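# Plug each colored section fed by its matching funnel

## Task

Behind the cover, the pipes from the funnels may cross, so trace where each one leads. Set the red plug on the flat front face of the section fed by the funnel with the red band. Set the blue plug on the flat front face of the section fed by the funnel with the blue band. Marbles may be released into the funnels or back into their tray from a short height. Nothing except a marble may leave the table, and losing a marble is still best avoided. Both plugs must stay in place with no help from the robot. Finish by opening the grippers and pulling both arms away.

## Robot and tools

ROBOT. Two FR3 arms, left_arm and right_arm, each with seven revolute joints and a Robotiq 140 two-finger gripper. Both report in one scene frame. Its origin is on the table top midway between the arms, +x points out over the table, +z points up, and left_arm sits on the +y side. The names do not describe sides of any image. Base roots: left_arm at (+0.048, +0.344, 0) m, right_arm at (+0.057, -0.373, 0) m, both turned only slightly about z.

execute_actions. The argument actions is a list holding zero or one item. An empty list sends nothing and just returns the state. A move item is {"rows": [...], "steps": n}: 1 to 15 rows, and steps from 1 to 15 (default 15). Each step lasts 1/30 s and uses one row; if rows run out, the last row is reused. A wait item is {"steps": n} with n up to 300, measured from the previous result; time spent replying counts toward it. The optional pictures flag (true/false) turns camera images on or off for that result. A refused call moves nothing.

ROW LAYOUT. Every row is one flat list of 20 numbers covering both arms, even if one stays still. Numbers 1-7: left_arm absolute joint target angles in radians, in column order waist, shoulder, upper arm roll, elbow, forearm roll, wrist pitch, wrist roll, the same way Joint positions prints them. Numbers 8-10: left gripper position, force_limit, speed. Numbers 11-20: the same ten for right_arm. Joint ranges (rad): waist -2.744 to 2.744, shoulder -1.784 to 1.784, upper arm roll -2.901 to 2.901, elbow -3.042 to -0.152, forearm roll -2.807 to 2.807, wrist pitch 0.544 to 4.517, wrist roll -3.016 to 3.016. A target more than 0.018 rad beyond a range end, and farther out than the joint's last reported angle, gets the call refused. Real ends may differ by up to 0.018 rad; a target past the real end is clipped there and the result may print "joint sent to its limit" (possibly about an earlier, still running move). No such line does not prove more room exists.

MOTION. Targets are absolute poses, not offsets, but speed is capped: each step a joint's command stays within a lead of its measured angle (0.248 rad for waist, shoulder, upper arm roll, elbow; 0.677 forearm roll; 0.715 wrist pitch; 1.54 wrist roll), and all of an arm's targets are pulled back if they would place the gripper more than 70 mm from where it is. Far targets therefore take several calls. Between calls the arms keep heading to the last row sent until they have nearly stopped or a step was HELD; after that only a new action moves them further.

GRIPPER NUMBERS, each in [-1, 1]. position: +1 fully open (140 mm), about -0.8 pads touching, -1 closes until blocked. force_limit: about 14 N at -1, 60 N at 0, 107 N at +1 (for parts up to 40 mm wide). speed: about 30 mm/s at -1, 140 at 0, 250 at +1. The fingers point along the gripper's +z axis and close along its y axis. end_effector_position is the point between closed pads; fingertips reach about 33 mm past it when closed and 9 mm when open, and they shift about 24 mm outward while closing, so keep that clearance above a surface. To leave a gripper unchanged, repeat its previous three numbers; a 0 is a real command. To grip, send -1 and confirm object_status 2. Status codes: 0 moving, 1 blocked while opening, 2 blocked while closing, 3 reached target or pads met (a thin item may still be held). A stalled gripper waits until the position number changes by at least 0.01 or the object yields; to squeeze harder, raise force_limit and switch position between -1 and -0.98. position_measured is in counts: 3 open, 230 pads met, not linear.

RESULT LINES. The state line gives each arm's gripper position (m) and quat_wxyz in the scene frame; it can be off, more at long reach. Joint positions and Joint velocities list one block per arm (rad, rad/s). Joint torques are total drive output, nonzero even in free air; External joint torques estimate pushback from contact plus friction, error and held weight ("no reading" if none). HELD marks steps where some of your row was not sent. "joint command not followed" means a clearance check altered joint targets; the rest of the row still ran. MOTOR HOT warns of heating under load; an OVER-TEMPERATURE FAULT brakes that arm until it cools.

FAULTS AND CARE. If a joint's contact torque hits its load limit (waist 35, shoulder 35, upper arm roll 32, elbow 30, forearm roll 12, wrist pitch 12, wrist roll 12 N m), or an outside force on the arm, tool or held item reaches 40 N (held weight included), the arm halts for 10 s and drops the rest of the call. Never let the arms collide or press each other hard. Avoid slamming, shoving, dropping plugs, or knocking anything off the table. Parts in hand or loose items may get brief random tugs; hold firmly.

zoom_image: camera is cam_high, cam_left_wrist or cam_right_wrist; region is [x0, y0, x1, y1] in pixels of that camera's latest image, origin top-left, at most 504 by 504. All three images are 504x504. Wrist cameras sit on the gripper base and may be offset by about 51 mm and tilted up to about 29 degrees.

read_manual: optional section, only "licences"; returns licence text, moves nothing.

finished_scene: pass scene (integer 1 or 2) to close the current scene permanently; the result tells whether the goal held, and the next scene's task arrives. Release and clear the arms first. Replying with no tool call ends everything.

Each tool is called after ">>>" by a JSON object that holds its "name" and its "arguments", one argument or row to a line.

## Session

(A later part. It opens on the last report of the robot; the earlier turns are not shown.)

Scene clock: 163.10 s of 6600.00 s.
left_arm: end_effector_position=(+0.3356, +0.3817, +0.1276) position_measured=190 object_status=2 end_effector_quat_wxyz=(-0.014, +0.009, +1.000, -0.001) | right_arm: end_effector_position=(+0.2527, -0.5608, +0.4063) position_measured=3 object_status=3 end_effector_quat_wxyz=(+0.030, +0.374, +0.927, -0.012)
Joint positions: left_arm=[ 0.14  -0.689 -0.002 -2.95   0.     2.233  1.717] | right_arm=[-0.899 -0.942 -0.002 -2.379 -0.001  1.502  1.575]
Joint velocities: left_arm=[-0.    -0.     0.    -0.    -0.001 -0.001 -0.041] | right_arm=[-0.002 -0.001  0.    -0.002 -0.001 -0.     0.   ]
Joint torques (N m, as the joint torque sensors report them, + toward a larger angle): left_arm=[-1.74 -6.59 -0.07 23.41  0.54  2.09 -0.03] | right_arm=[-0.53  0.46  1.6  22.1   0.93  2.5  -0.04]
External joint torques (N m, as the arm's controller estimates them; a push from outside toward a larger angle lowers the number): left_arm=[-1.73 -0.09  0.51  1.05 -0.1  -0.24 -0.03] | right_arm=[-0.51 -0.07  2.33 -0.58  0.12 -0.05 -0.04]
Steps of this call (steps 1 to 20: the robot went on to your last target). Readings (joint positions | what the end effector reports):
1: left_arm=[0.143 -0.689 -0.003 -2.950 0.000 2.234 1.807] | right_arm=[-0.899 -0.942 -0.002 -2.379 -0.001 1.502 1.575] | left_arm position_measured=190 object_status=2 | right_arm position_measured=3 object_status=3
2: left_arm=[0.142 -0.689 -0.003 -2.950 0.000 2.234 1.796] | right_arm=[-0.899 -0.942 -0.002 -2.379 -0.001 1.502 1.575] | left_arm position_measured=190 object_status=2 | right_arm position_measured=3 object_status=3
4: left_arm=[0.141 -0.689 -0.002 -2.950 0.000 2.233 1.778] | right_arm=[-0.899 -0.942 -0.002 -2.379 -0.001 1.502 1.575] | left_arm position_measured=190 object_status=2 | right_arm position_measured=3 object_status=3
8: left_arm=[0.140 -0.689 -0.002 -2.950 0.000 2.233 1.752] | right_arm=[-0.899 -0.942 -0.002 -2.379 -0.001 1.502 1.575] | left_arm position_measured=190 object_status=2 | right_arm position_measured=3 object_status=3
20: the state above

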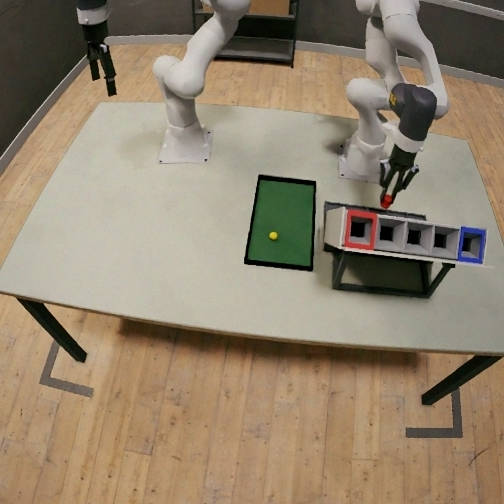

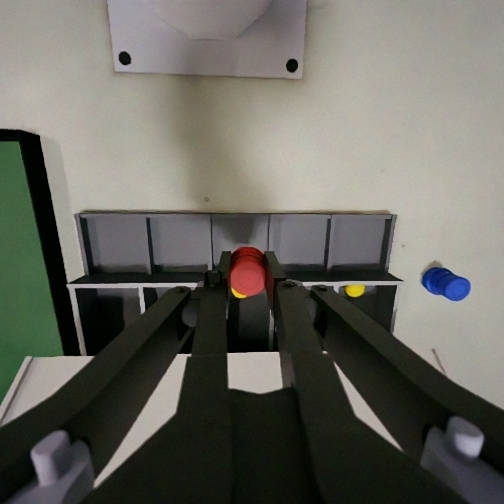

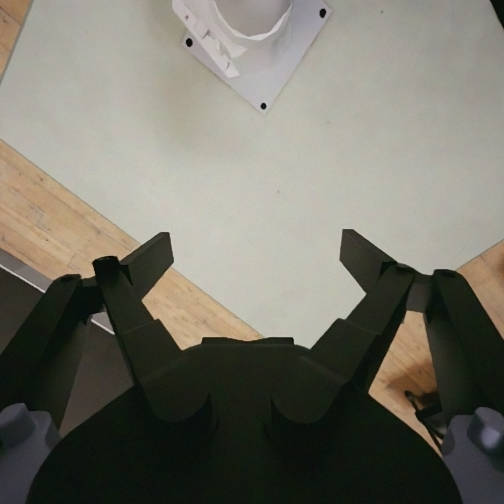

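>>> {"name": "execute_actions", "arguments": {
  "actions": [
    {"rows":[[0.106,-0.67,0,-2.958,0,2.3,1.67,-1,-0.3,-0.3,-0.9,-0.943,0,-2.38,0,1.5,1.571,1,0,0],[0.106,-0.65,0,-2.965,0,2.35,1.67,-1,-0.3,-0.3,-0.9,-0.943,0,-2.38,0,1.5,1.571,1,0,0],[0.106,-0.63,0,-2.973,0,2.4,1.67,-1,-0.3,-0.3,-0.9,-0.943,0,-2.38,0,1.5,1.571,1,0,0],[0.106,-0.61,0,-2.98,0,2.44,1.67,-1,-0.3,-0.3,-0.9,-0.943,0,-2.38,0,1.5,1.571,1,0,0],[0.106,-0.59,0,-2.988,0,2.46,1.67,-1,-0.3,-0.3,-0.9,-0.943,0,-2.38,0,1.5,1.571,1,0,0],[0.106,-0.57,0,-2.995,0,2.47,1.67,-1,-0.3,-0.3,-0.9,-0.943,0,-2.38,0,1.5,1.571,1,0,0],[0.106,-0.55,0,-3.002,0,2.48,1.67,-1,-0.3,-0.3,-0.9,-0.943,0,-2.38,0,1.5,1.571,1,0,0],[0.106,-0.53,0,-3.009,0,2.5,1.67,-1,-0.3,-0.3,-0.9,-0.943,0,-2.38,0,1.5,1.571,1,0,0],[0.106,-0.51,0,-3.015,0,2.51,1.67,-1,-0.3,-0.3,-0.9,-0.943,0,-2.38,0,1.5,1.571,1,0,0],[0.106,-0.49,0,-3.02,0,2.52,1.67,-1,-0.3,-0.3,-0.9,-0.943,0,-2.38,0,1.5,1.571,1,0,0],[0.106,-0.475,0,-3.024,0,2.523,1.67,-1,-0.3,-0.3,-0.9,-0.943,0,-2.38,0,1.5,1.571,1,0,0]],"steps":15}
  ],
  "pictures": false
}}

>>> {"name": "execute_actions", "arguments": {
  "actions": [
    {"steps":12}
  ]
}}

Scene clock: 171.80 s of 6600.00 s.
left_arm: end_effector_position=(+0.3278, +0.3717, +0.0574) position_measured=190 object_status=2 end_effector_quat_wxyz=(-0.028, +0.006, +1.000, -0.003) | right_arm: end_effector_position=(+0.2527, -0.5608, +0.4063) position_measured=3 object_status=3 end_effector_quat_wxyz=(+0.030, +0.374, +0.927, -0.012)
Joint positions: left_arm=[ 0.108 -0.48   0.    -3.024  0.     2.488  1.68 ] | right_arm=[-0.899 -0.942 -0.002 -2.379 -0.001  1.502  1.575]
Joint velocities: left_arm=[ 0.     0.074  0.001 -0.016 -0.001  0.182 -0.02 ] | right_arm=[-0.002 -0.001 -0.    -0.    -0.001 -0.     0.001]
Joint torques (N m, as the joint torque sensors report them, + toward a larger angle): left_arm=[ -1.76 -10.81  -1.05  21.32   0.38   2.97  -0.08] | right_arm=[-1.12  0.57  1.33 21.29  0.86  2.46  0.01]
External joint torques (N m, as the arm's controller estimates them; a push from outside toward a larger angle lowers the number): left_arm=[-1.8   0.97 -0.66  0.77 -0.08  0.43 -0.08] | right_arm=[-1.1   0.05  2.06 -1.46  0.05 -0.11  0.01]
Steps of this call (steps 1 to 30: the robot went on to your last target; steps 31 to 90: nothing new was sent; then 5.20 s passed at rest; steps 91 to 105: all 15 steps of this action). Readings (joint positions | what the end effector reports):
91: left_arm=[0.132 -0.686 0.000 -2.951 0.000 2.243 1.701] | right_arm=[-0.899 -0.942 -0.002 -2.379 -0.001 1.502 1.575] | left_arm position_measured=190 object_status=2 | right_arm position_measured=3 object_status=3
92: left_arm=[0.124 -0.677 0.000 -2.954 0.000 2.262 1.698] | right_arm=[-0.899 -0.942 -0.002 -2.379 -0.001 1.502 1.575] | left_arm position_measured=190 object_status=2 | right_arm position_measured=3 object_status=3
94: left_arm=[0.114 -0.649 0.000 -2.963 0.000 2.313 1.693] | right_arm=[-0.899 -0.942 -0.002 -2.379 -0.001 1.502 1.575] | left_arm position_measured=190 object_status=2 | right_arm position_measured=3 object_status=3
98: left_arm=[0.109 -0.574 0.000 -2.991 0.000 2.404 1.687] | right_arm=[-0.899 -0.942 -0.002 -2.379 -0.001 1.502 1.575] | left_arm position_measured=190 object_status=2 | right_arm position_measured=3 object_status=3
105: the state above

Scene clock: 172.20 s of 6600.00 s.
left_arm: end_effector_position=(+0.3363, +0.3726, +0.0587) position_measured=190 object_status=2 end_effector_quat_wxyz=(-0.015, +0.003, +1.000, -0.001) | right_arm: end_effector_position=(+0.2527, -0.5608, +0.4063) position_measured=3 object_status=3 end_effector_quat_wxyz=(+0.030, +0.374, +0.927, -0.012)
Joint positions: left_arm=[ 0.108 -0.477  0.    -3.024  0.     2.517  1.676] | right_arm=[-0.899 -0.942 -0.002 -2.379 -0.001  1.502  1.575]
Joint velocities: left_arm=[-0.001  0.001 -0.     0.    -0.     0.017 -0.004] | right_arm=[ 0.002 -0.    -0.001  0.     0.001  0.    -0.001]
Joint torques (N m, as the joint torque sensors report them, + toward a larger angle): left_arm=[-1.94 -8.4  -0.85 21.18  0.32  2.62  0.05] | right_arm=[-0.44  1.24  2.12 21.89  0.92  2.43 -0.06]
External joint torques (N m, as the arm's controller estimates them; a push from outside toward a larger angle lowers the number): left_arm=[-1.93  1.75 -0.41  2.13 -0.15  0.28  0.05] | right_arm=[-0.49  0.7   2.8  -0.86  0.09 -0.13 -0.06]
Steps of this call (steps 1 to 12: the robot went on to your last target). Readings (joint positions | what the end effector reports):
1: left_arm=[0.108 -0.478 0.000 -3.024 0.000 2.494 1.679] | right_arm=[-0.899 -0.942 -0.002 -2.379 -0.001 1.502 1.575] | left_arm position_measured=190 object_status=2 | right_arm position_measured=3 object_status=3
2: left_arm=[0.108 -0.478 0.000 -3.024 0.000 2.498 1.679] | right_arm=[-0.899 -0.942 -0.002 -2.379 -0.001 1.502 1.575] | left_arm position_measured=190 object_status=2 | right_arm position_measured=3 object_status=3
4: left_arm=[0.108 -0.477 0.000 -3.024 0.000 2.505 1.678] | right_arm=[-0.899 -0.942 -0.002 -2.379 -0.001 1.502 1.575] | left_arm position_measured=190 object_status=2 | right_arm position_measured=3 object_status=3
8: left_arm=[0.108 -0.477 0.000 -3.024 0.000 2.514 1.676] | right_arm=[-0.899 -0.942 -0.002 -2.379 -0.001 1.502 1.575] | left_arm position_measured=190 object_status=2 | right_arm position_measured=3 object_status=3
12: the state above

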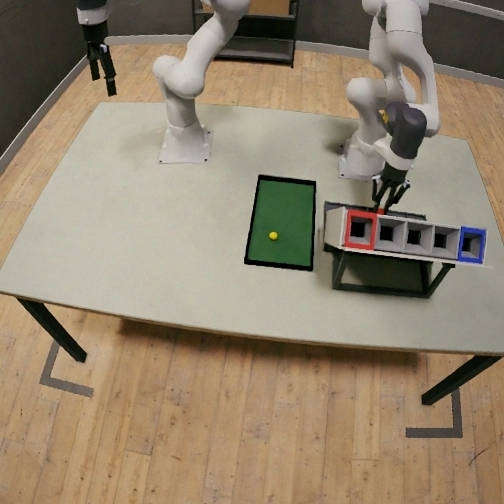

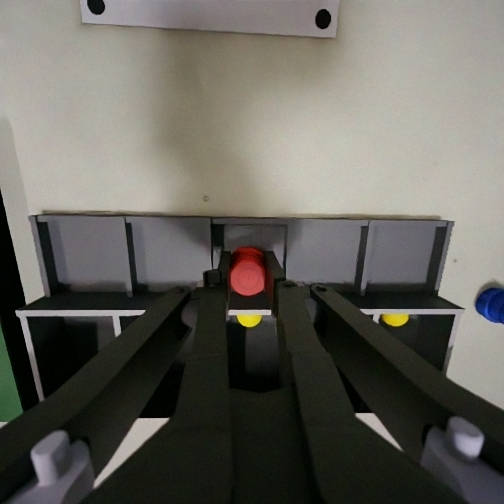

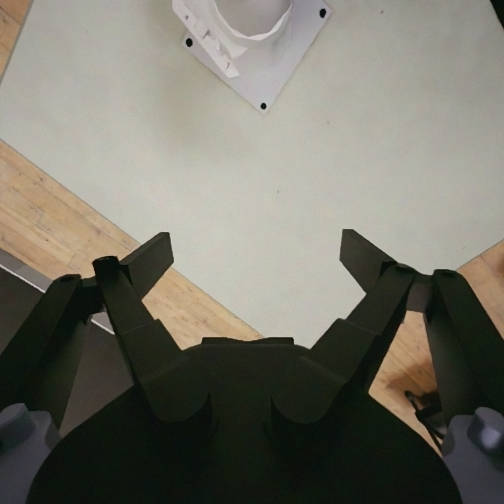

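>>> {"name": "execute_actions", "arguments": {
  "actions": [
    {"rows":[[0.106,-0.462,0,-3.028,0,2.54,1.67,-1,-0.3,-0.3,-0.9,-0.943,0,-2.38,0,1.5,1.571,1,0,0]],"steps":12}
  ],
  "pictures": false
}}

>>> {"name": "execute_actions", "arguments": {
  "actions": [
    {"rows":[[0.106,-0.462,0,-3.028,0,2.54,1.67,-0.36,-0.3,-0.6,-0.9,-0.943,0,-2.38,0,1.5,1.571,1,0,0]],"steps":12}
  ]
}}

Scene clock: 175.47 s of 6600.00 s.
left_arm: end_effector_position=(+0.3370, +0.3726, +0.0554) position_measured=190 object_status=2 end_effector_quat_wxyz=(-0.014, +0.003, +1.000, -0.001) | right_arm: end_effector_position=(+0.2527, -0.5608, +0.4063) position_measured=3 object_status=3 end_effector_quat_wxyz=(+0.030, +0.374, +0.927, -0.012)
Joint positions: left_arm=[ 0.108 -0.464  0.    -3.027  0.     2.535  1.674] | right_arm=[-0.899 -0.942 -0.002 -2.379 -0.001  1.502  1.575]
Joint velocities: left_arm=[-0.     0.001 -0.     0.     0.     0.01   0.   ] | right_arm=[-0.001 -0.001  0.    -0.001  0.001  0.     0.   ]
Joint torques (N m, as the joint torque sensors report them, + toward a larger angle): left_arm=[-1.63 -8.19 -0.66 19.92  0.3   2.71 -0.08] | right_arm=[-0.91  0.74  1.13 20.82  0.93  2.56  0.04]
External joint torques (N m, as the arm's controller estimates them; a push from outside toward a larger angle lowers the number): left_arm=[-1.62  2.16 -0.22  1.09 -0.15  0.36 -0.08] | right_arm=[-0.91  0.25  1.79 -1.96  0.11 -0.02  0.04]
Steps of this call (steps 1 to 30: the robot went on to your last target; steps 31 to 86: nothing new was sent; steps 87 to 98: all 12 steps of this action). Readings (joint positions | what the end effector reports):
87: left_arm=[0.108 -0.475 0.000 -3.024 0.000 2.523 1.674] | right_arm=[-0.899 -0.942 -0.002 -2.379 -0.001 1.502 1.575] | left_arm position_measured=190 object_status=2 | right_arm position_measured=3 object_status=3
88: left_arm=[0.108 -0.471 0.000 -3.025 0.000 2.526 1.674] | right_arm=[-0.899 -0.942 -0.002 -2.379 -0.001 1.502 1.575] | left_arm position_measured=190 object_status=2 | right_arm position_measured=3 object_status=3
90: left_arm=[0.108 -0.467 0.000 -3.026 0.000 2.529 1.674] | right_arm=[-0.899 -0.942 -0.002 -2.379 -0.001 1.502 1.575] | left_arm position_measured=190 object_status=2 | right_arm position_measured=3 object_status=3
94: left_arm=[0.108 -0.464 0.000 -3.027 0.000 2.533 1.674] | right_arm=[-0.899 -0.942 -0.002 -2.379 -0.001 1.502 1.575] | left_arm position_measured=190 object_status=2 | right_arm position_measured=3 object_status=3
98: the state above

Scene clock: 175.87 s of 6600.00 s.
left_arm: end_effector_position=(+0.3375, +0.3726, +0.0555) position_measured=174 object_status=0 end_effector_quat_wxyz=(-0.013, +0.003, +1.000, -0.001) | right_arm: end_effector_position=(+0.2527, -0.5608, +0.4063) position_measured=3 object_status=3 end_effector_quat_wxyz=(+0.030, +0.374, +0.927, -0.012)
Joint positions: left_arm=[ 0.108 -0.464  0.    -3.027  0.     2.537  1.674] | right_arm=[-0.899 -0.942 -0.002 -2.379 -0.001  1.502  1.575]
Joint velocities: left_arm=[-0.    -0.001 -0.    -0.001 -0.001  0.001  0.002] | right_arm=[-0.001 -0.001  0.     0.001  0.    -0.001 -0.   ]
Joint torques (N m, as the joint torque sensors report them, + toward a larger angle): left_arm=[-1.56 -8.76 -1.45 20.2   0.3   2.66 -0.01] | right_arm=[-0.41 -0.12  1.65 20.96  0.85  2.44 -0.04]
External joint torques (N m, as the arm's controller estimates them; a push from outside toward a larger angle lowers the number): left_arm=[-1.55  1.61 -1.01  1.36 -0.15  0.31 -0.01] | right_arm=[-0.39 -0.63  2.39 -1.8   0.03 -0.12 -0.03]
Steps of this call (steps 1 to 12: all 12 steps of this action). Readings (joint positions | what the end effector reports):
1: left_arm=[0.108 -0.464 0.000 -3.027 0.000 2.536 1.674] | right_arm=[-0.899 -0.942 -0.002 -2.379 -0.001 1.502 1.575] | left_arm position_measured=190 object_status=0 | right_arm position_measured=3 object_status=3
2: left_arm=[0.108 -0.464 0.000 -3.027 0.000 2.536 1.674] | right_arm=[-0.899 -0.942 -0.002 -2.379 -0.001 1.502 1.575] | left_arm position_measured=190 object_status=0 | right_arm position_measured=3 object_status=3
4: left_arm=[0.108 -0.464 0.000 -3.027 0.000 2.536 1.674] | right_arm=[-0.899 -0.942 -0.002 -2.379 -0.001 1.502 1.575] | left_arm position_measured=179 object_status=0 | right_arm position_measured=3 object_status=3
8: left_arm=[0.108 -0.464 0.000 -3.027 0.000 2.537 1.674] | right_arm=[-0.899 -0.942 -0.002 -2.379 -0.001 1.502 1.575] | left_arm position_measured=174 object_status=0 | right_arm position_measured=3 object_status=3
12: the state above

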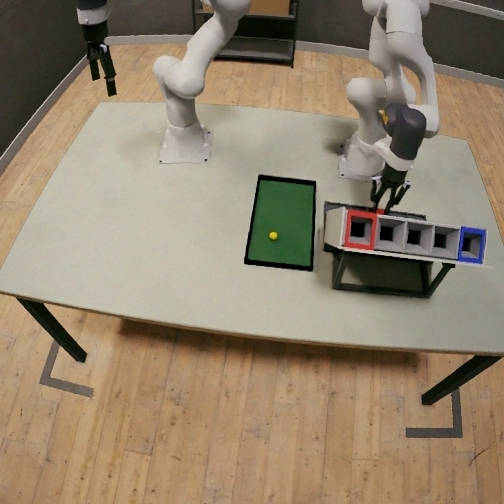

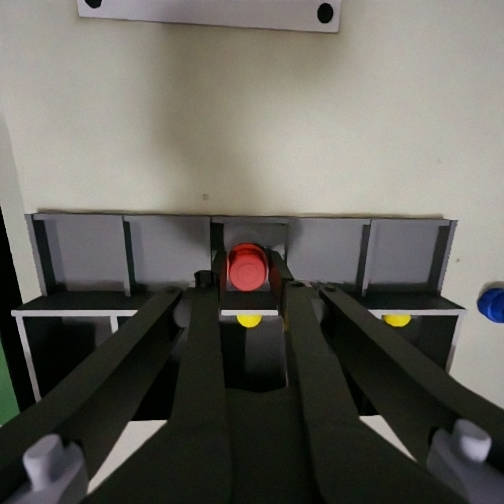

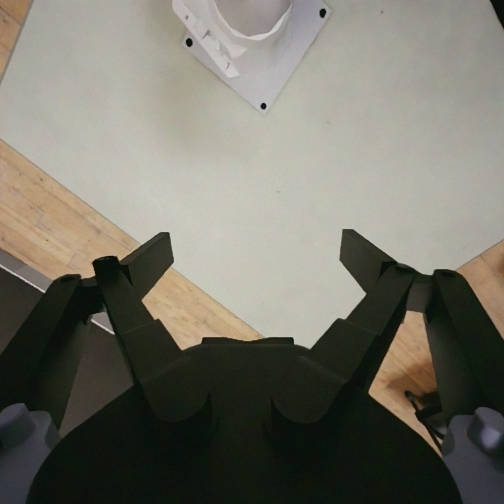

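>>> {"name": "execute_actions", "arguments": {
  "actions": [
    {"rows":[[0.106,-0.48,0,-3.022,0,2.46,1.67,-0.36,-0.3,-0.6,-0.9,-0.943,0,-2.38,0,1.5,1.571,1,0,0],[0.106,-0.5,0,-3.016,0,2.42,1.67,-0.36,-0.3,-0.6,-0.9,-0.943,0,-2.38,0,1.5,1.571,1,0,0],[0.106,-0.52,0,-3.01,0,2.39,1.67,-0.36,-0.3,-0.6,-0.9,-0.943,0,-2.38,0,1.5,1.571,1,0,0],[0.106,-0.54,0,-3.004,0,2.36,1.67,-0.36,-0.3,-0.6,-0.9,-0.943,0,-2.38,0,1.5,1.571,1,0,0],[0.106,-0.56,0,-2.997,0,2.33,1.67,-0.36,-0.3,-0.6,-0.9,-0.943,0,-2.38,0,1.5,1.571,1,0,0],[0.106,-0.58,0,-2.99,0,2.3,1.67,-0.36,-0.3,-0.6,-0.9,-0.943,0,-2.38,0,1.5,1.571,1,0,0],[0.106,-0.6,0,-2.983,0,2.28,1.67,-0.36,-0.3,-0.6,-0.9,-0.943,0,-2.38,0,1.5,1.571,1,0,0],[0.106,-0.62,0,-2.976,0,2.26,1.67,-0.36,-0.3,-0.6,-0.9,-0.943,0,-2.38,0,1.5,1.571,1,0,0],[0.106,-0.64,0,-2.969,0,2.24,1.67,-0.36,-0.3,-0.6,-0.9,-0.943,0,-2.38,0,1.5,1.571,1,0,0],[0.106,-0.665,0,-2.96,0,2.23,1.67,-0.36,-0.3,-0.6,-0.9,-0.943,0,-2.38,0,1.5,1.571,1,0,0],[0.106,-0.691,0,-2.951,0,2.23,1.67,-0.36,-0.3,-0.6,-0.9,-0.943,0,-2.38,0,1.5,1.571,1,0,0]],"steps":14}
  ],
  "pictures": false
}}

>>> {"name": "execute_actions", "arguments": {
  "actions": [
    {"rows":[[0.728,-0.6,0,-2.85,0,2.28,2.287,0,-0.3,0,-0.9,-0.943,0,-2.38,0,1.5,1.571,1,0,0]],"steps":12}
  ],
  "pictures": false
}}

>>> {"name": "execute_actions", "arguments": {
  "actions": [
    {"rows":[[0.728,-0.176,0,-2.521,0,2.348,2.287,0,-0.3,0,-0.9,-0.943,0,-2.38,0,1.5,1.571,1,0,0]],"steps":15}
  ],
  "pictures": false
}}

>>> {"name": "execute_actions", "arguments": {
  "actions": [
    {"steps":10}
  ]
}}

Scene clock: 188.07 s of 6600.00 s.
left_arm: end_effector_position=(+0.3471, +0.3736, +0.1272) position_measured=174 object_status=3 end_effector_quat_wxyz=(+0.002, +0.003, +1.000, +0.000) | right_arm: end_effector_position=(+0.2527, -0.5608, +0.4063) position_measured=3 object_status=3 end_effector_quat_wxyz=(+0.030, +0.374, +0.927, -0.012)
Joint positions: left_arm=[ 0.108 -0.68   0.    -2.953  0.     2.277  1.674] | right_arm=[-0.899 -0.942 -0.002 -2.379 -0.001  1.502  1.575]
Joint velocities: left_arm=[ 0.001 -0.196  0.     0.089 -0.001 -0.236 -0.   ] | right_arm=[ 0.001  0.001  0.001  0.001  0.     0.001 -0.001]
Joint torques (N m, as the joint torque sensors report them, + toward a larger angle): left_arm=[-1.38 -3.22 -0.57 20.89  0.48  1.45 -0.02] | right_arm=[-0.69 -0.08  1.43 21.19  0.93  2.48 -0.08]
External joint torques (N m, as the arm's controller estimates them; a push from outside toward a larger angle lowers the number): left_arm=[-1.42 -0.68  0.    2.2  -0.14 -0.35 -0.02] | right_arm=[-0.75 -0.71  2.1  -1.51  0.11 -0.08 -0.08]
Steps of this call (steps 1 to 15: the robot went on to your last target; steps 16 to 90: nothing new was sent; then 8.73 s passed at rest; steps 91 to 104: all 14 steps of this action). Readings (joint positions | what the end effector reports):
91: left_arm=[0.108 -0.467 0.000 -3.026 0.000 2.525 1.674] | right_arm=[-0.899 -0.942 -0.002 -2.379 -0.001 1.502 1.575] | left_arm position_measured=174 object_status=3 | right_arm position_measured=3 object_status=3
92: left_arm=[0.108 -0.474 0.000 -3.025 0.000 2.507 1.674] | right_arm=[-0.899 -0.942 -0.002 -2.379 -0.001 1.502 1.575] | left_arm position_measured=174 object_status=3 | right_arm position_measured=3 object_status=3
94: left_arm=[0.108 -0.501 0.000 -3.018 0.000 2.463 1.674] | right_arm=[-0.899 -0.942 -0.002 -2.379 -0.001 1.502 1.575] | left_arm position_measured=174 object_status=3 | right_arm position_measured=3 object_status=3
98: left_arm=[0.108 -0.576 0.000 -2.993 0.000 2.368 1.674] | right_arm=[-0.899 -0.942 -0.002 -2.379 -0.001 1.502 1.575] | left_arm position_measured=174 object_status=3 | right_arm position_measured=3 object_status=3
104: the state above

Scene clock: 188.47 s of 6600.00 s.
left_arm: end_effector_position=(+0.3057, +0.5615, +0.1479) position_measured=129 object_status=0 end_effector_quat_wxyz=(+0.014, -0.090, +0.996, +0.008) | right_arm: end_effector_position=(+0.2527, -0.5608, +0.4063) position_measured=3 object_status=3 end_effector_quat_wxyz=(+0.030, +0.374, +0.927, -0.012)
Joint positions: left_arm=[ 0.708 -0.603  0.005 -2.852 -0.     2.28   2.092] | right_arm=[-0.899 -0.942 -0.002 -2.379 -0.001  1.502  1.575]
Joint velocities: left_arm=[ 0.264  0.017 -0.006  0.001 -0.    -0.002  0.63 ] | right_arm=[-0.     0.001 -0.001 -0.001  0.    -0.     0.   ]
Joint torques (N m, as the joint torque sensors report them, + toward a larger angle): left_arm=[-0.77 -8.09 -4.25 25.43  0.61  2.5   0.4 ] | right_arm=[-0.58  0.63  1.1  20.81  1.    2.48 -0.01]
External joint torques (N m, as the arm's controller estimates them; a push from outside toward a larger angle lowers the number): left_arm=[ 1.67  1.63 -1.51  2.61 -0.07  0.    0.42] | right_arm=[-0.56 -0.01  1.87 -1.9   0.19 -0.08 -0.01]
Steps of this call (steps 1 to 12: all 12 steps of this action). Readings (joint positions | what the end effector reports):
1: left_arm=[0.155 -0.668 -0.009 -2.935 -0.000 2.274 1.720] | right_arm=[-0.899 -0.942 -0.002 -2.379 -0.001 1.502 1.575] | left_arm position_measured=174 object_status=0 | right_arm position_measured=3 object_status=3
2: left_arm=[0.218 -0.649 -0.009 -2.911 -0.000 2.275 1.767] | right_arm=[-0.899 -0.942 -0.002 -2.379 -0.001 1.502 1.575] | left_arm position_measured=167 object_status=0 | right_arm position_measured=3 object_status=3
4: left_arm=[0.347 -0.627 -0.006 -2.879 -0.000 2.278 1.851] | right_arm=[-0.899 -0.942 -0.002 -2.379 -0.001 1.502 1.575] | left_arm position_measured=152 object_status=0 | right_arm position_measured=3 object_status=3
8: left_arm=[0.606 -0.609 -0.001 -2.855 -0.000 2.280 1.987] | right_arm=[-0.899 -0.942 -0.002 -2.379 -0.001 1.502 1.575] | left_arm position_measured=129 object_status=0 | right_arm position_measured=3 object_status=3
12: the state above

Scene clock: 188.97 s of 6600.00 s.
left_arm: end_effector_position=(+0.3821, +0.6355, +0.1296) position_measured=129 object_status=3 end_effector_quat_wxyz=(-0.002, -0.023, +1.000, -0.002) | right_arm: end_effector_position=(+0.2527, -0.5608, +0.4063) position_measured=3 object_status=3 end_effector_quat_wxyz=(+0.030, +0.374, +0.927, -0.012)
Joint positions: left_arm=[ 0.726 -0.178  0.002 -2.524 -0.001  2.341  2.242] | right_arm=[-0.899 -0.942 -0.002 -2.379 -0.001  1.502  1.575]
Joint velocities: left_arm=[0.    0.001 0.001 0.03  0.    0.027 0.136] | right_arm=[-0.     0.001  0.001 -0.     0.    -0.001  0.   ]
Joint torques (N m, as the joint torque sensors report them, + toward a larger angle): left_arm=[  1.64 -21.67  -2.26  22.79   0.61   2.55   0.35] | right_arm=[-0.61  0.41  1.57 21.53  0.87  2.48 -0.09]
External joint torques (N m, as the arm's controller estimates them; a push from outside toward a larger angle lowers the number): left_arm=[ 1.6   1.1  -2.12  1.75  0.01  0.26  0.35] | right_arm=[-0.59 -0.19  2.33 -1.16  0.06 -0.08 -0.09]
Steps of this call (steps 1 to 15: all 15 steps of this action). Readings (joint positions | what the end effector reports):
1: left_arm=[0.714 -0.566 0.006 -2.816 -0.001 2.281 2.106] | right_arm=[-0.899 -0.942 -0.002 -2.379 -0.001 1.502 1.575] | left_arm position_measured=129 object_status=3 | right_arm position_measured=3 object_status=3
2: left_arm=[0.716 -0.511 0.005 -2.761 -0.001 2.288 2.118] | right_arm=[-0.899 -0.942 -0.002 -2.379 -0.001 1.502 1.575] | left_arm position_measured=129 object_status=3 | right_arm position_measured=3 object_status=3
4: left_arm=[0.721 -0.386 0.004 -2.641 -0.001 2.306 2.146] | right_arm=[-0.899 -0.942 -0.002 -2.379 -0.001 1.502 1.575] | left_arm position_measured=129 object_status=3 | right_arm position_measured=3 object_status=3
8: left_arm=[0.725 -0.209 0.002 -2.541 -0.001 2.332 2.195] | right_arm=[-0.899 -0.942 -0.002 -2.379 -0.001 1.502 1.575] | left_arm position_measured=129 object_status=3 | right_arm position_measured=3 object_status=3
15: the state above

Scene clock: 189.30 s of 6600.00 s.
left_arm: end_effector_position=(+0.3836, +0.6369, +0.1307) position_measured=129 object_status=3 end_effector_quat_wxyz=(+0.000, -0.010, +1.000, -0.000) | right_arm: end_effector_position=(+0.2527, -0.5608, +0.4063) position_measured=3 object_status=3 end_effector_quat_wxyz=(+0.030, +0.374, +0.927, -0.012)
Joint positions: left_arm=[ 0.726 -0.178  0.002 -2.523 -0.001  2.345  2.269] | right_arm=[-0.899 -0.942 -0.002 -2.379 -0.001  1.502  1.575]
Joint velocities: left_arm=[-0.001 -0.001  0.001 -0.001 -0.002  0.003  0.046] | right_arm=[-0.001 -0.    -0.002  0.    -0.001 -0.001  0.   ]
Joint torques (N m, as the joint torque sensors report them, + toward a larger angle): left_arm=[  1.98 -21.93  -1.66  24.13   0.66   2.82   0.34] | right_arm=[-0.4   0.32  2.38 21.28  0.91  2.43  0.05]
External joint torques (N m, as the arm's controller estimates them; a push from outside toward a larger angle lowers the number): left_arm=[ 1.95  1.25 -1.51  2.56  0.05  0.42  0.34] | right_arm=[-0.35 -0.22  3.2  -1.46  0.1  -0.13  0.05]
Steps of this call (steps 1 to 10: the robot went on to your last target). Readings (joint positions | what the end effector reports):
1: left_arm=[0.726 -0.178 0.002 -2.523 -0.001 2.342 2.246] | right_arm=[-0.899 -0.942 -0.002 -2.379 -0.001 1.502 1.575] | left_arm position_measured=129 object_status=3 | right_arm position_measured=3 object_status=3
2: left_arm=[0.726 -0.178 0.002 -2.523 -0.001 2.343 2.250] | right_arm=[-0.899 -0.942 -0.002 -2.379 -0.001 1.502 1.575] | left_arm position_measured=129 object_status=3 | right_arm position_measured=3 object_status=3
4: left_arm=[0.726 -0.178 0.002 -2.523 -0.001 2.344 2.257] | right_arm=[-0.899 -0.942 -0.002 -2.379 -0.001 1.502 1.575] | left_arm position_measured=129 object_status=3 | right_arm position_measured=3 object_status=3
8: left_arm=[0.726 -0.178 0.002 -2.523 -0.001 2.345 2.266] | right_arm=[-0.899 -0.942 -0.002 -2.379 -0.001 1.502 1.575] | left_arm position_measured=129 object_status=3 | right_arm position_measured=3 object_status=3
10: the state above

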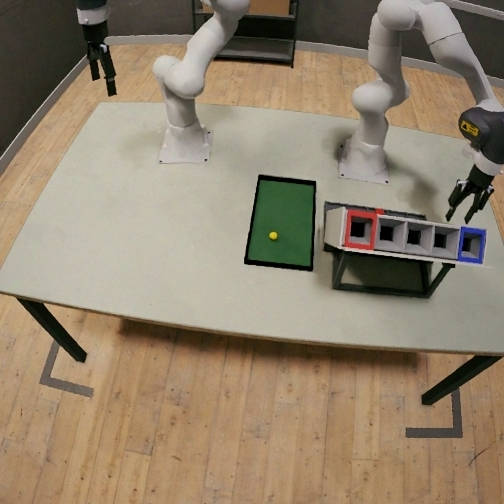

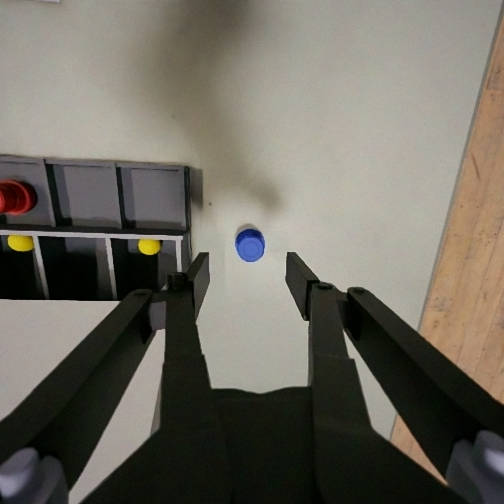

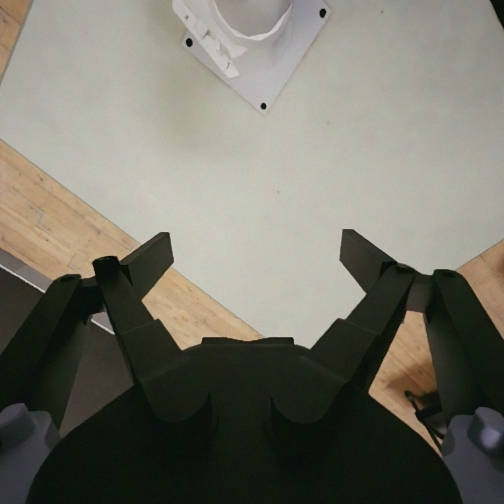

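>>> {"name": "execute_actions", "arguments": {
  "actions": [
    {"rows":[[0.733,-0.155,0,-2.53,0,2.42,2.287,-0.1,-0.3,0,-0.9,-0.943,0,-2.38,0,1.5,1.571,1,0,0],[0.733,-0.13,0,-2.537,0,2.47,2.287,-0.1,-0.3,0,-0.9,-0.943,0,-2.38,0,1.5,1.571,1,0,0],[0.733,-0.105,0,-2.545,0,2.52,2.287,-0.1,-0.3,0,-0.9,-0.943,0,-2.38,0,1.5,1.571,1,0,0],[0.733,-0.08,0,-2.553,0,2.56,2.287,-0.1,-0.3,0,-0.9,-0.943,0,-2.38,0,1.5,1.571,1,0,0],[0.733,-0.055,0,-2.56,0,2.593,2.287,-0.1,-0.3,0,-0.9,-0.943,0,-2.38,0,1.5,1.571,1,0,0],[0.733,-0.03,0,-2.567,0,2.593,2.287,-0.1,-0.3,0,-0.9,-0.943,0,-2.38,0,1.5,1.571,1,0,0],[0.733,-0.01,0,-2.573,0,2.593,2.287,-0.1,-0.3,0,-0.9,-0.943,0,-2.38,0,1.5,1.571,1,0,0],[0.733,0.012,0,-2.578,0,2.593,2.287,-0.1,-0.3,0,-0.9,-0.943,0,-2.38,0,1.5,1.571,1,0,0]],"steps":15}
  ],
  "pictures": false
}}

>>> {"name": "execute_actions", "arguments": {
  "actions": [
    {"steps":8}
  ],
  "pictures": false
}}

>>> {"name": "execute_actions", "arguments": {
  "actions": [
    {"rows":[[0.733,0.012,0,-2.578,0,2.593,2.287,-1,-0.3,-0.3,-0.9,-0.943,0,-2.38,0,1.5,1.571,1,0,0]],"steps":15}
  ],
  "pictures": false
}}

>>> {"name": "execute_actions", "arguments": {
  "actions": [
    {"rows":[[0.733,-0.2,0,-2.52,0,2.32,2.287,-1,-0.3,-0.3,-0.9,-0.943,0,-2.38,0,1.5,1.571,1,0,0]],"steps":10}
  ],
  "pictures": false
}}

>>> {"name": "execute_actions", "arguments": {
  "actions": [
    {"rows":[[0.733,-0.544,0,-2.82,0,2.309,2.128,-1,-0.3,-0.3,-0.9,-0.943,0,-2.38,0,1.5,1.571,1,0,0]],"steps":7}
  ],
  "pictures": false
}}

>>> {"name": "execute_actions", "arguments": {
  "actions": [
    {"rows":[[0.565,-0.544,0,-2.853,0,2.309,2.128,-1,-0.3,-0.3,-0.9,-0.943,0,-2.38,0,1.5,1.571,1,0,0]],"steps":15}
  ]
}}

Scene clock: 199.67 s of 6600.00 s.
left_arm: end_effector_position=(+0.3767, +0.6336, +0.0432) position_measured=141 object_status=3 end_effector_quat_wxyz=(-0.008, -0.005, +1.000, -0.007) | right_arm: end_effector_position=(+0.2527, -0.5608, +0.4063) position_measured=3 object_status=3 end_effector_quat_wxyz=(+0.030, +0.374, +0.927, -0.012)
Joint positions: left_arm=[ 0.731  0.012  0.001 -2.58  -0.001  2.57   2.283] | right_arm=[-0.899 -0.942 -0.002 -2.379 -0.001  1.502  1.575]
Joint velocities: left_arm=[-0.001 -0.001  0.001  0.008  0.     0.122 -0.   ] | right_arm=[ 0.    -0.     0.001 -0.001 -0.    -0.001 -0.001]
Joint torques (N m, as the joint torque sensors report them, + toward a larger angle): left_arm=[  1.29 -26.86  -1.03  20.58   0.46   2.77   0.38] | right_arm=[-0.28 -0.06  0.58 21.87  0.94  2.47 -0.11]
External joint torques (N m, as the arm's controller estimates them; a push from outside toward a larger angle lowers the number): left_arm=[ 1.3  -0.3  -1.04  2.33  0.01  0.47  0.38] | right_arm=[-0.28 -0.59  1.28 -0.85  0.12 -0.09 -0.11]
Steps of this call (steps 1 to 30: the robot went on to your last target; steps 31 to 90: nothing new was sent; then 6.87 s passed at rest; steps 91 to 105: all 15 steps of this action). Readings (joint positions | what the end effector reports):
91: left_arm=[0.727 -0.175 0.001 -2.523 -0.001 2.357 2.283] | right_arm=[-0.899 -0.942 -0.002 -2.379 -0.001 1.502 1.575] | left_arm position_measured=129 object_status=0 | right_arm position_measured=3 object_status=3
92: left_arm=[0.728 -0.166 0.001 -2.524 -0.001 2.377 2.283] | right_arm=[-0.899 -0.942 -0.002 -2.379 -0.001 1.502 1.575] | left_arm position_measured=135 object_status=0 | right_arm position_measured=3 object_status=3
94: left_arm=[0.730 -0.132 0.001 -2.532 -0.001 2.431 2.283] | right_arm=[-0.899 -0.942 -0.002 -2.379 -0.001 1.502 1.575] | left_arm position_measured=141 object_status=0 | right_arm position_measured=3 object_status=3
98: left_arm=[0.731 -0.038 0.001 -2.561 -0.001 2.520 2.283] | right_arm=[-0.899 -0.942 -0.002 -2.379 -0.001 1.502 1.575] | left_arm position_measured=141 object_status=0 | right_arm position_measured=3 object_status=3
105: the state above

Scene clock: 199.93 s of 6600.00 s.
left_arm: end_effector_position=(+0.3808, +0.6372, +0.0448) position_measured=141 object_status=3 end_effector_quat_wxyz=(-0.002, -0.005, +1.000, -0.002) | right_arm: end_effector_position=(+0.2527, -0.5608, +0.4063) position_measured=3 object_status=3 end_effector_quat_wxyz=(+0.030, +0.374, +0.927, -0.012)
Joint positions: left_arm=[ 0.731  0.012  0.001 -2.579 -0.001  2.586  2.283] | right_arm=[-0.899 -0.942 -0.002 -2.379 -0.001  1.502  1.575]
Joint velocities: left_arm=[-0.001 -0.     0.    -0.     0.001  0.025  0.001] | right_arm=[-0.    -0.    -0.001  0.001  0.     0.    -0.001]
Joint torques (N m, as the joint torque sensors report them, + toward a larger angle): left_arm=[  1.5  -26.74  -1.5   21.27   0.48   2.98   0.25] | right_arm=[-0.19 -0.18  1.12 21.25  0.85  2.43 -0.03]
External joint torques (N m, as the arm's controller estimates them; a push from outside toward a larger angle lowers the number): left_arm=[ 1.53 -0.14 -1.48  2.88  0.03  0.6   0.25] | right_arm=[-0.17 -0.7   1.87 -1.52  0.03 -0.14 -0.03]
Steps of this call (steps 1 to 8: the robot went on to your last target). Readings (joint positions | what the end effector reports):
1: left_arm=[0.731 0.012 0.001 -2.580 -0.001 2.574 2.283] | right_arm=[-0.899 -0.942 -0.002 -2.379 -0.001 1.502 1.575] | left_arm position_measured=141 object_status=3 | right_arm position_measured=3 object_status=3
2: left_arm=[0.731 0.012 0.001 -2.580 -0.001 2.577 2.283] | right_arm=[-0.899 -0.942 -0.002 -2.379 -0.001 1.502 1.575] | left_arm position_measured=141 object_status=3 | right_arm position_measured=3 object_status=3
4: left_arm=[0.731 0.012 0.001 -2.580 -0.001 2.581 2.283] | right_arm=[-0.899 -0.942 -0.002 -2.379 -0.001 1.502 1.575] | left_arm position_measured=141 object_status=3 | right_arm position_measured=3 object_status=3
8: the state above

Scene clock: 200.43 s of 6600.00 s.
left_arm: end_effector_position=(+0.3818, +0.6382, +0.0453) position_measured=190 object_status=2 end_effector_quat_wxyz=(-0.000, -0.005, +1.000, -0.001) | right_arm: end_effector_position=(+0.2527, -0.5608, +0.4063) position_measured=3 object_status=3 end_effector_quat_wxyz=(+0.030, +0.374, +0.927, -0.012)
Joint positions: left_arm=[ 0.731  0.012  0.001 -2.579 -0.001  2.59   2.283] | right_arm=[-0.899 -0.942 -0.002 -2.379 -0.001  1.502  1.575]
Joint velocities: left_arm=[-0.    -0.001 -0.    -0.     0.001  0.     0.001] | right_arm=[-0.002  0.001 -0.001 -0.     0.001  0.     0.   ]
Joint torques (N m, as the joint torque sensors report them, + toward a larger angle): left_arm=[  1.39 -26.4   -1.01  20.43   0.52   2.88   0.33] | right_arm=[-0.64  0.18  1.58 21.07  0.98  2.46 -0.01]
External joint torques (N m, as the arm's controller estimates them; a push from outside toward a larger angle lowers the number): left_arm=[ 1.42  0.38 -0.99  1.9   0.06  0.46  0.33] | right_arm=[-0.6  -0.41  2.37 -1.63  0.17 -0.1   0.  ]
Steps of this call (steps 1 to 15: all 15 steps of this action). Readings (joint positions | what the end effector reports):
1: left_arm=[0.731 0.012 0.001 -2.579 -0.001 2.587 2.283] | right_arm=[-0.899 -0.942 -0.002 -2.379 -0.001 1.502 1.575] | left_arm position_measured=141 object_status=0 | right_arm position_measured=3 object_status=3
2: left_arm=[0.731 0.012 0.001 -2.579 -0.001 2.588 2.283] | right_arm=[-0.899 -0.942 -0.002 -2.379 -0.001 1.502 1.575] | left_arm position_measured=146 object_status=0 | right_arm position_measured=3 object_status=3
4: left_arm=[0.731 0.012 0.001 -2.579 -0.001 2.588 2.283] | right_arm=[-0.899 -0.942 -0.002 -2.379 -0.001 1.502 1.575] | left_arm position_measured=158 object_status=0 | right_arm position_measured=3 object_status=3
8: left_arm=[0.731 0.012 0.001 -2.579 -0.001 2.590 2.283] | right_arm=[-0.899 -0.942 -0.002 -2.379 -0.001 1.502 1.575] | left_arm position_measured=181 object_status=0 | right_arm position_measured=3 object_status=3
15: the state above

Scene clock: 200.77 s of 6600.00 s.
left_arm: end_effector_position=(+0.3941, +0.6489, +0.1473) position_measured=190 object_status=2 end_effector_quat_wxyz=(+0.021, -0.005, +1.000, +0.018) | right_arm: end_effector_position=(+0.2527, -0.5608, +0.4063) position_measured=3 object_status=3 end_effector_quat_wxyz=(+0.030, +0.374, +0.927, -0.012)
Joint positions: left_arm=[ 0.731 -0.202  0.001 -2.515 -0.001  2.367  2.283] | right_arm=[-0.899 -0.942 -0.002 -2.379 -0.001  1.502  1.575]
Joint velocities: left_arm=[-0.     0.     0.001 -0.045 -0.002 -0.268  0.002] | right_arm=[ 0.001  0.    -0.    -0.001 -0.     0.    -0.001]
Joint torques (N m, as the joint torque sensors report them, + toward a larger angle): left_arm=[  1.11 -21.19  -0.84  21.7    0.77   2.03   0.26] | right_arm=[-0.29 -0.18  1.36 21.25  0.91  2.47 -0.02]
External joint torques (N m, as the arm's controller estimates them; a push from outside toward a larger angle lowers the number): left_arm=[ 0.99  1.01 -0.76 -0.42  0.15 -0.57  0.26] | right_arm=[-0.32 -0.71  2.06 -1.49  0.09 -0.09 -0.02]
Steps of this call (steps 1 to 10: all 10 steps of this action). Readings (joint positions | what the end effector reports):
1: left_arm=[0.731 -0.009 0.001 -2.578 -0.001 2.552 2.283] | right_arm=[-0.899 -0.942 -0.002 -2.379 -0.001 1.502 1.575] | left_arm position_measured=190 object_status=2 | right_arm position_measured=3 object_status=3
2: left_arm=[0.731 -0.050 0.001 -2.572 -0.001 2.516 2.283] | right_arm=[-0.899 -0.942 -0.002 -2.379 -0.001 1.502 1.575] | left_arm position_measured=190 object_status=2 | right_arm position_measured=3 object_status=3
4: left_arm=[0.731 -0.134 0.001 -2.543 -0.001 2.453 2.283] | right_arm=[-0.899 -0.942 -0.002 -2.379 -0.001 1.502 1.575] | left_arm position_measured=190 object_status=2 | right_arm position_measured=3 object_status=3
8: left_arm=[0.731 -0.201 0.001 -2.514 -0.001 2.388 2.283] | right_arm=[-0.899 -0.942 -0.002 -2.379 -0.001 1.502 1.575] | left_arm position_measured=190 object_status=2 | right_arm position_measured=3 object_status=3
10: the state above

Scene clock: 201.00 s of 6600.00 s.
left_arm: end_effector_position=(+0.3213, +0.5847, +0.1480) position_measured=190 object_status=2 end_effector_quat_wxyz=(+0.019, -0.042, +0.999, +0.015) | right_arm: end_effector_position=(+0.2527, -0.5608, +0.4063) position_measured=3 object_status=3 end_effector_quat_wxyz=(+0.030, +0.374, +0.927, -0.012)
Joint positions: left_arm=[ 0.731 -0.517  0.    -2.795 -0.     2.326  2.208] | right_arm=[-0.899 -0.942 -0.002 -2.379 -0.001  1.502  1.575]
Joint velocities: left_arm=[ 0.001 -0.417 -0.002 -0.306  0.    -0.089 -0.253] | right_arm=[ 0.    -0.002 -0.001 -0.001  0.    -0.    -0.   ]
Joint torques (N m, as the joint torque sensors report them, + toward a larger angle): left_arm=[ 1.84 -7.12 -0.89 23.83  0.6   2.41 -0.07] | right_arm=[-0.54  0.25  0.8  22.    0.99  2.5   0.01]
External joint torques (N m, as the arm's controller estimates them; a push from outside toward a larger angle lowers the number): left_arm=[ 2.03 -0.81 -0.18  1.02 -0.18 -0.2  -0.08] | right_arm=[-0.56 -0.25  1.53 -0.73  0.17 -0.06  0.01]
Steps of this call (steps 1 to 7: all 7 steps of this action). Readings (joint positions | what the end effector reports):
1: left_arm=[0.731 -0.238 0.001 -2.557 -0.000 2.365 2.273] | right_arm=[-0.899 -0.942 -0.002 -2.379 -0.001 1.502 1.575] | left_arm position_measured=190 object_status=2 | right_arm position_measured=3 object_status=3
2: left_arm=[0.731 -0.293 0.001 -2.615 -0.000 2.358 2.263] | right_arm=[-0.899 -0.942 -0.002 -2.379 -0.001 1.502 1.575] | left_arm position_measured=190 object_status=2 | right_arm position_measured=3 object_status=3
4: left_arm=[0.731 -0.425 0.000 -2.730 -0.000 2.340 2.238] | right_arm=[-0.899 -0.942 -0.002 -2.379 -0.001 1.502 1.575] | left_arm position_measured=190 object_status=2 | right_arm position_measured=3 object_status=3
7: the state above

Scene clock: 201.50 s of 6600.00 s.
left_arm: end_effector_position=(+0.3328, +0.5214, +0.1301) position_measured=190 object_status=2 end_effector_quat_wxyz=(+0.000, +0.010, +1.000, +0.001) | right_arm: end_effector_position=(+0.2527, -0.5608, +0.4063) position_measured=3 object_status=3 end_effector_quat_wxyz=(+0.030, +0.374, +0.927, -0.012)
Joint positions: left_arm=[ 0.567 -0.541 -0.002 -2.852 -0.     2.312  2.147] | right_arm=[-0.899 -0.942 -0.002 -2.379 -0.001  1.502  1.575]
Joint velocities: left_arm=[-0.002 -0.002  0.001  0.001  0.001 -0.003 -0.05 ] | right_arm=[ 0.002  0.     0.001 -0.001 -0.001  0.     0.001]
Joint torques (N m, as the joint torque sensors report them, + toward a larger angle): left_arm=[ -1.76 -11.86  -0.54  23.08   0.55   2.02   0.  ] | right_arm=[-0.49  0.64  1.22 21.41  0.98  2.46  0.  ]
External joint torques (N m, as the arm's controller estimates them; a push from outside toward a larger angle lowers the number): left_arm=[-1.74 -0.89 -0.04  1.04 -0.08 -0.4   0.  ] | right_arm=[-0.51  0.07  1.92 -1.32  0.16 -0.1   0.  ]
Steps of this call (steps 1 to 15: all 15 steps of this action). Readings (joint positions | what the end effector reports):
1: left_arm=[0.693 -0.529 0.012 -2.809 -0.000 2.325 2.200] | right_arm=[-0.899 -0.942 -0.002 -2.379 -0.001 1.502 1.575] | left_arm position_measured=190 object_status=2 | right_arm position_measured=3 object_status=3
2: left_arm=[0.650 -0.536 0.008 -2.822 -0.000 2.323 2.193] | right_arm=[-0.899 -0.942 -0.002 -2.379 -0.001 1.502 1.575] | left_arm position_measured=190 object_status=2 | right_arm position_measured=3 object_status=3
4: left_arm=[0.599 -0.539 -0.001 -2.840 -0.000 2.318 2.181] | right_arm=[-0.899 -0.942 -0.002 -2.379 -0.001 1.502 1.575] | left_arm position_measured=190 object_status=2 | right_arm position_measured=3 object_status=3
8: left_arm=[0.572 -0.540 -0.002 -2.851 -0.000 2.313 2.164] | right_arm=[-0.899 -0.942 -0.002 -2.379 -0.001 1.502 1.575] | left_arm position_measured=190 object_status=2 | right_arm position_measured=3 object_status=3
15: the state above

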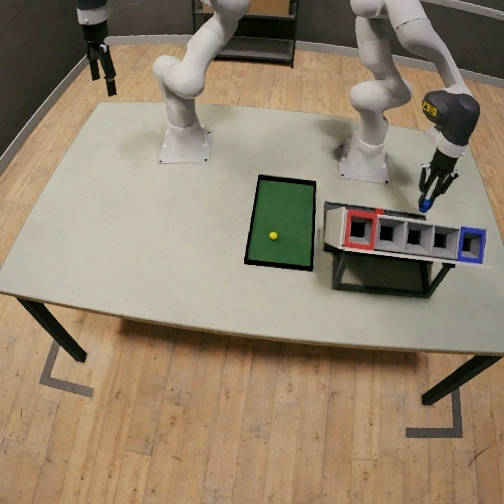

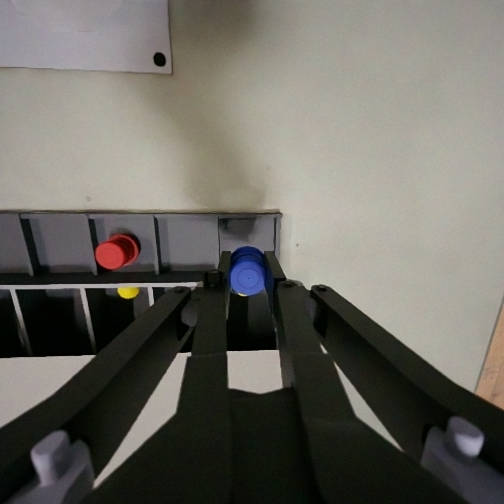

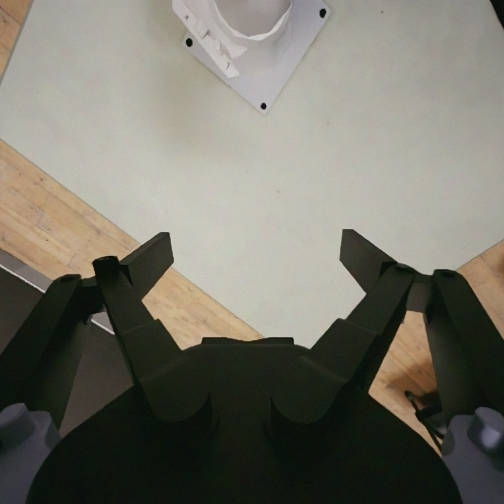

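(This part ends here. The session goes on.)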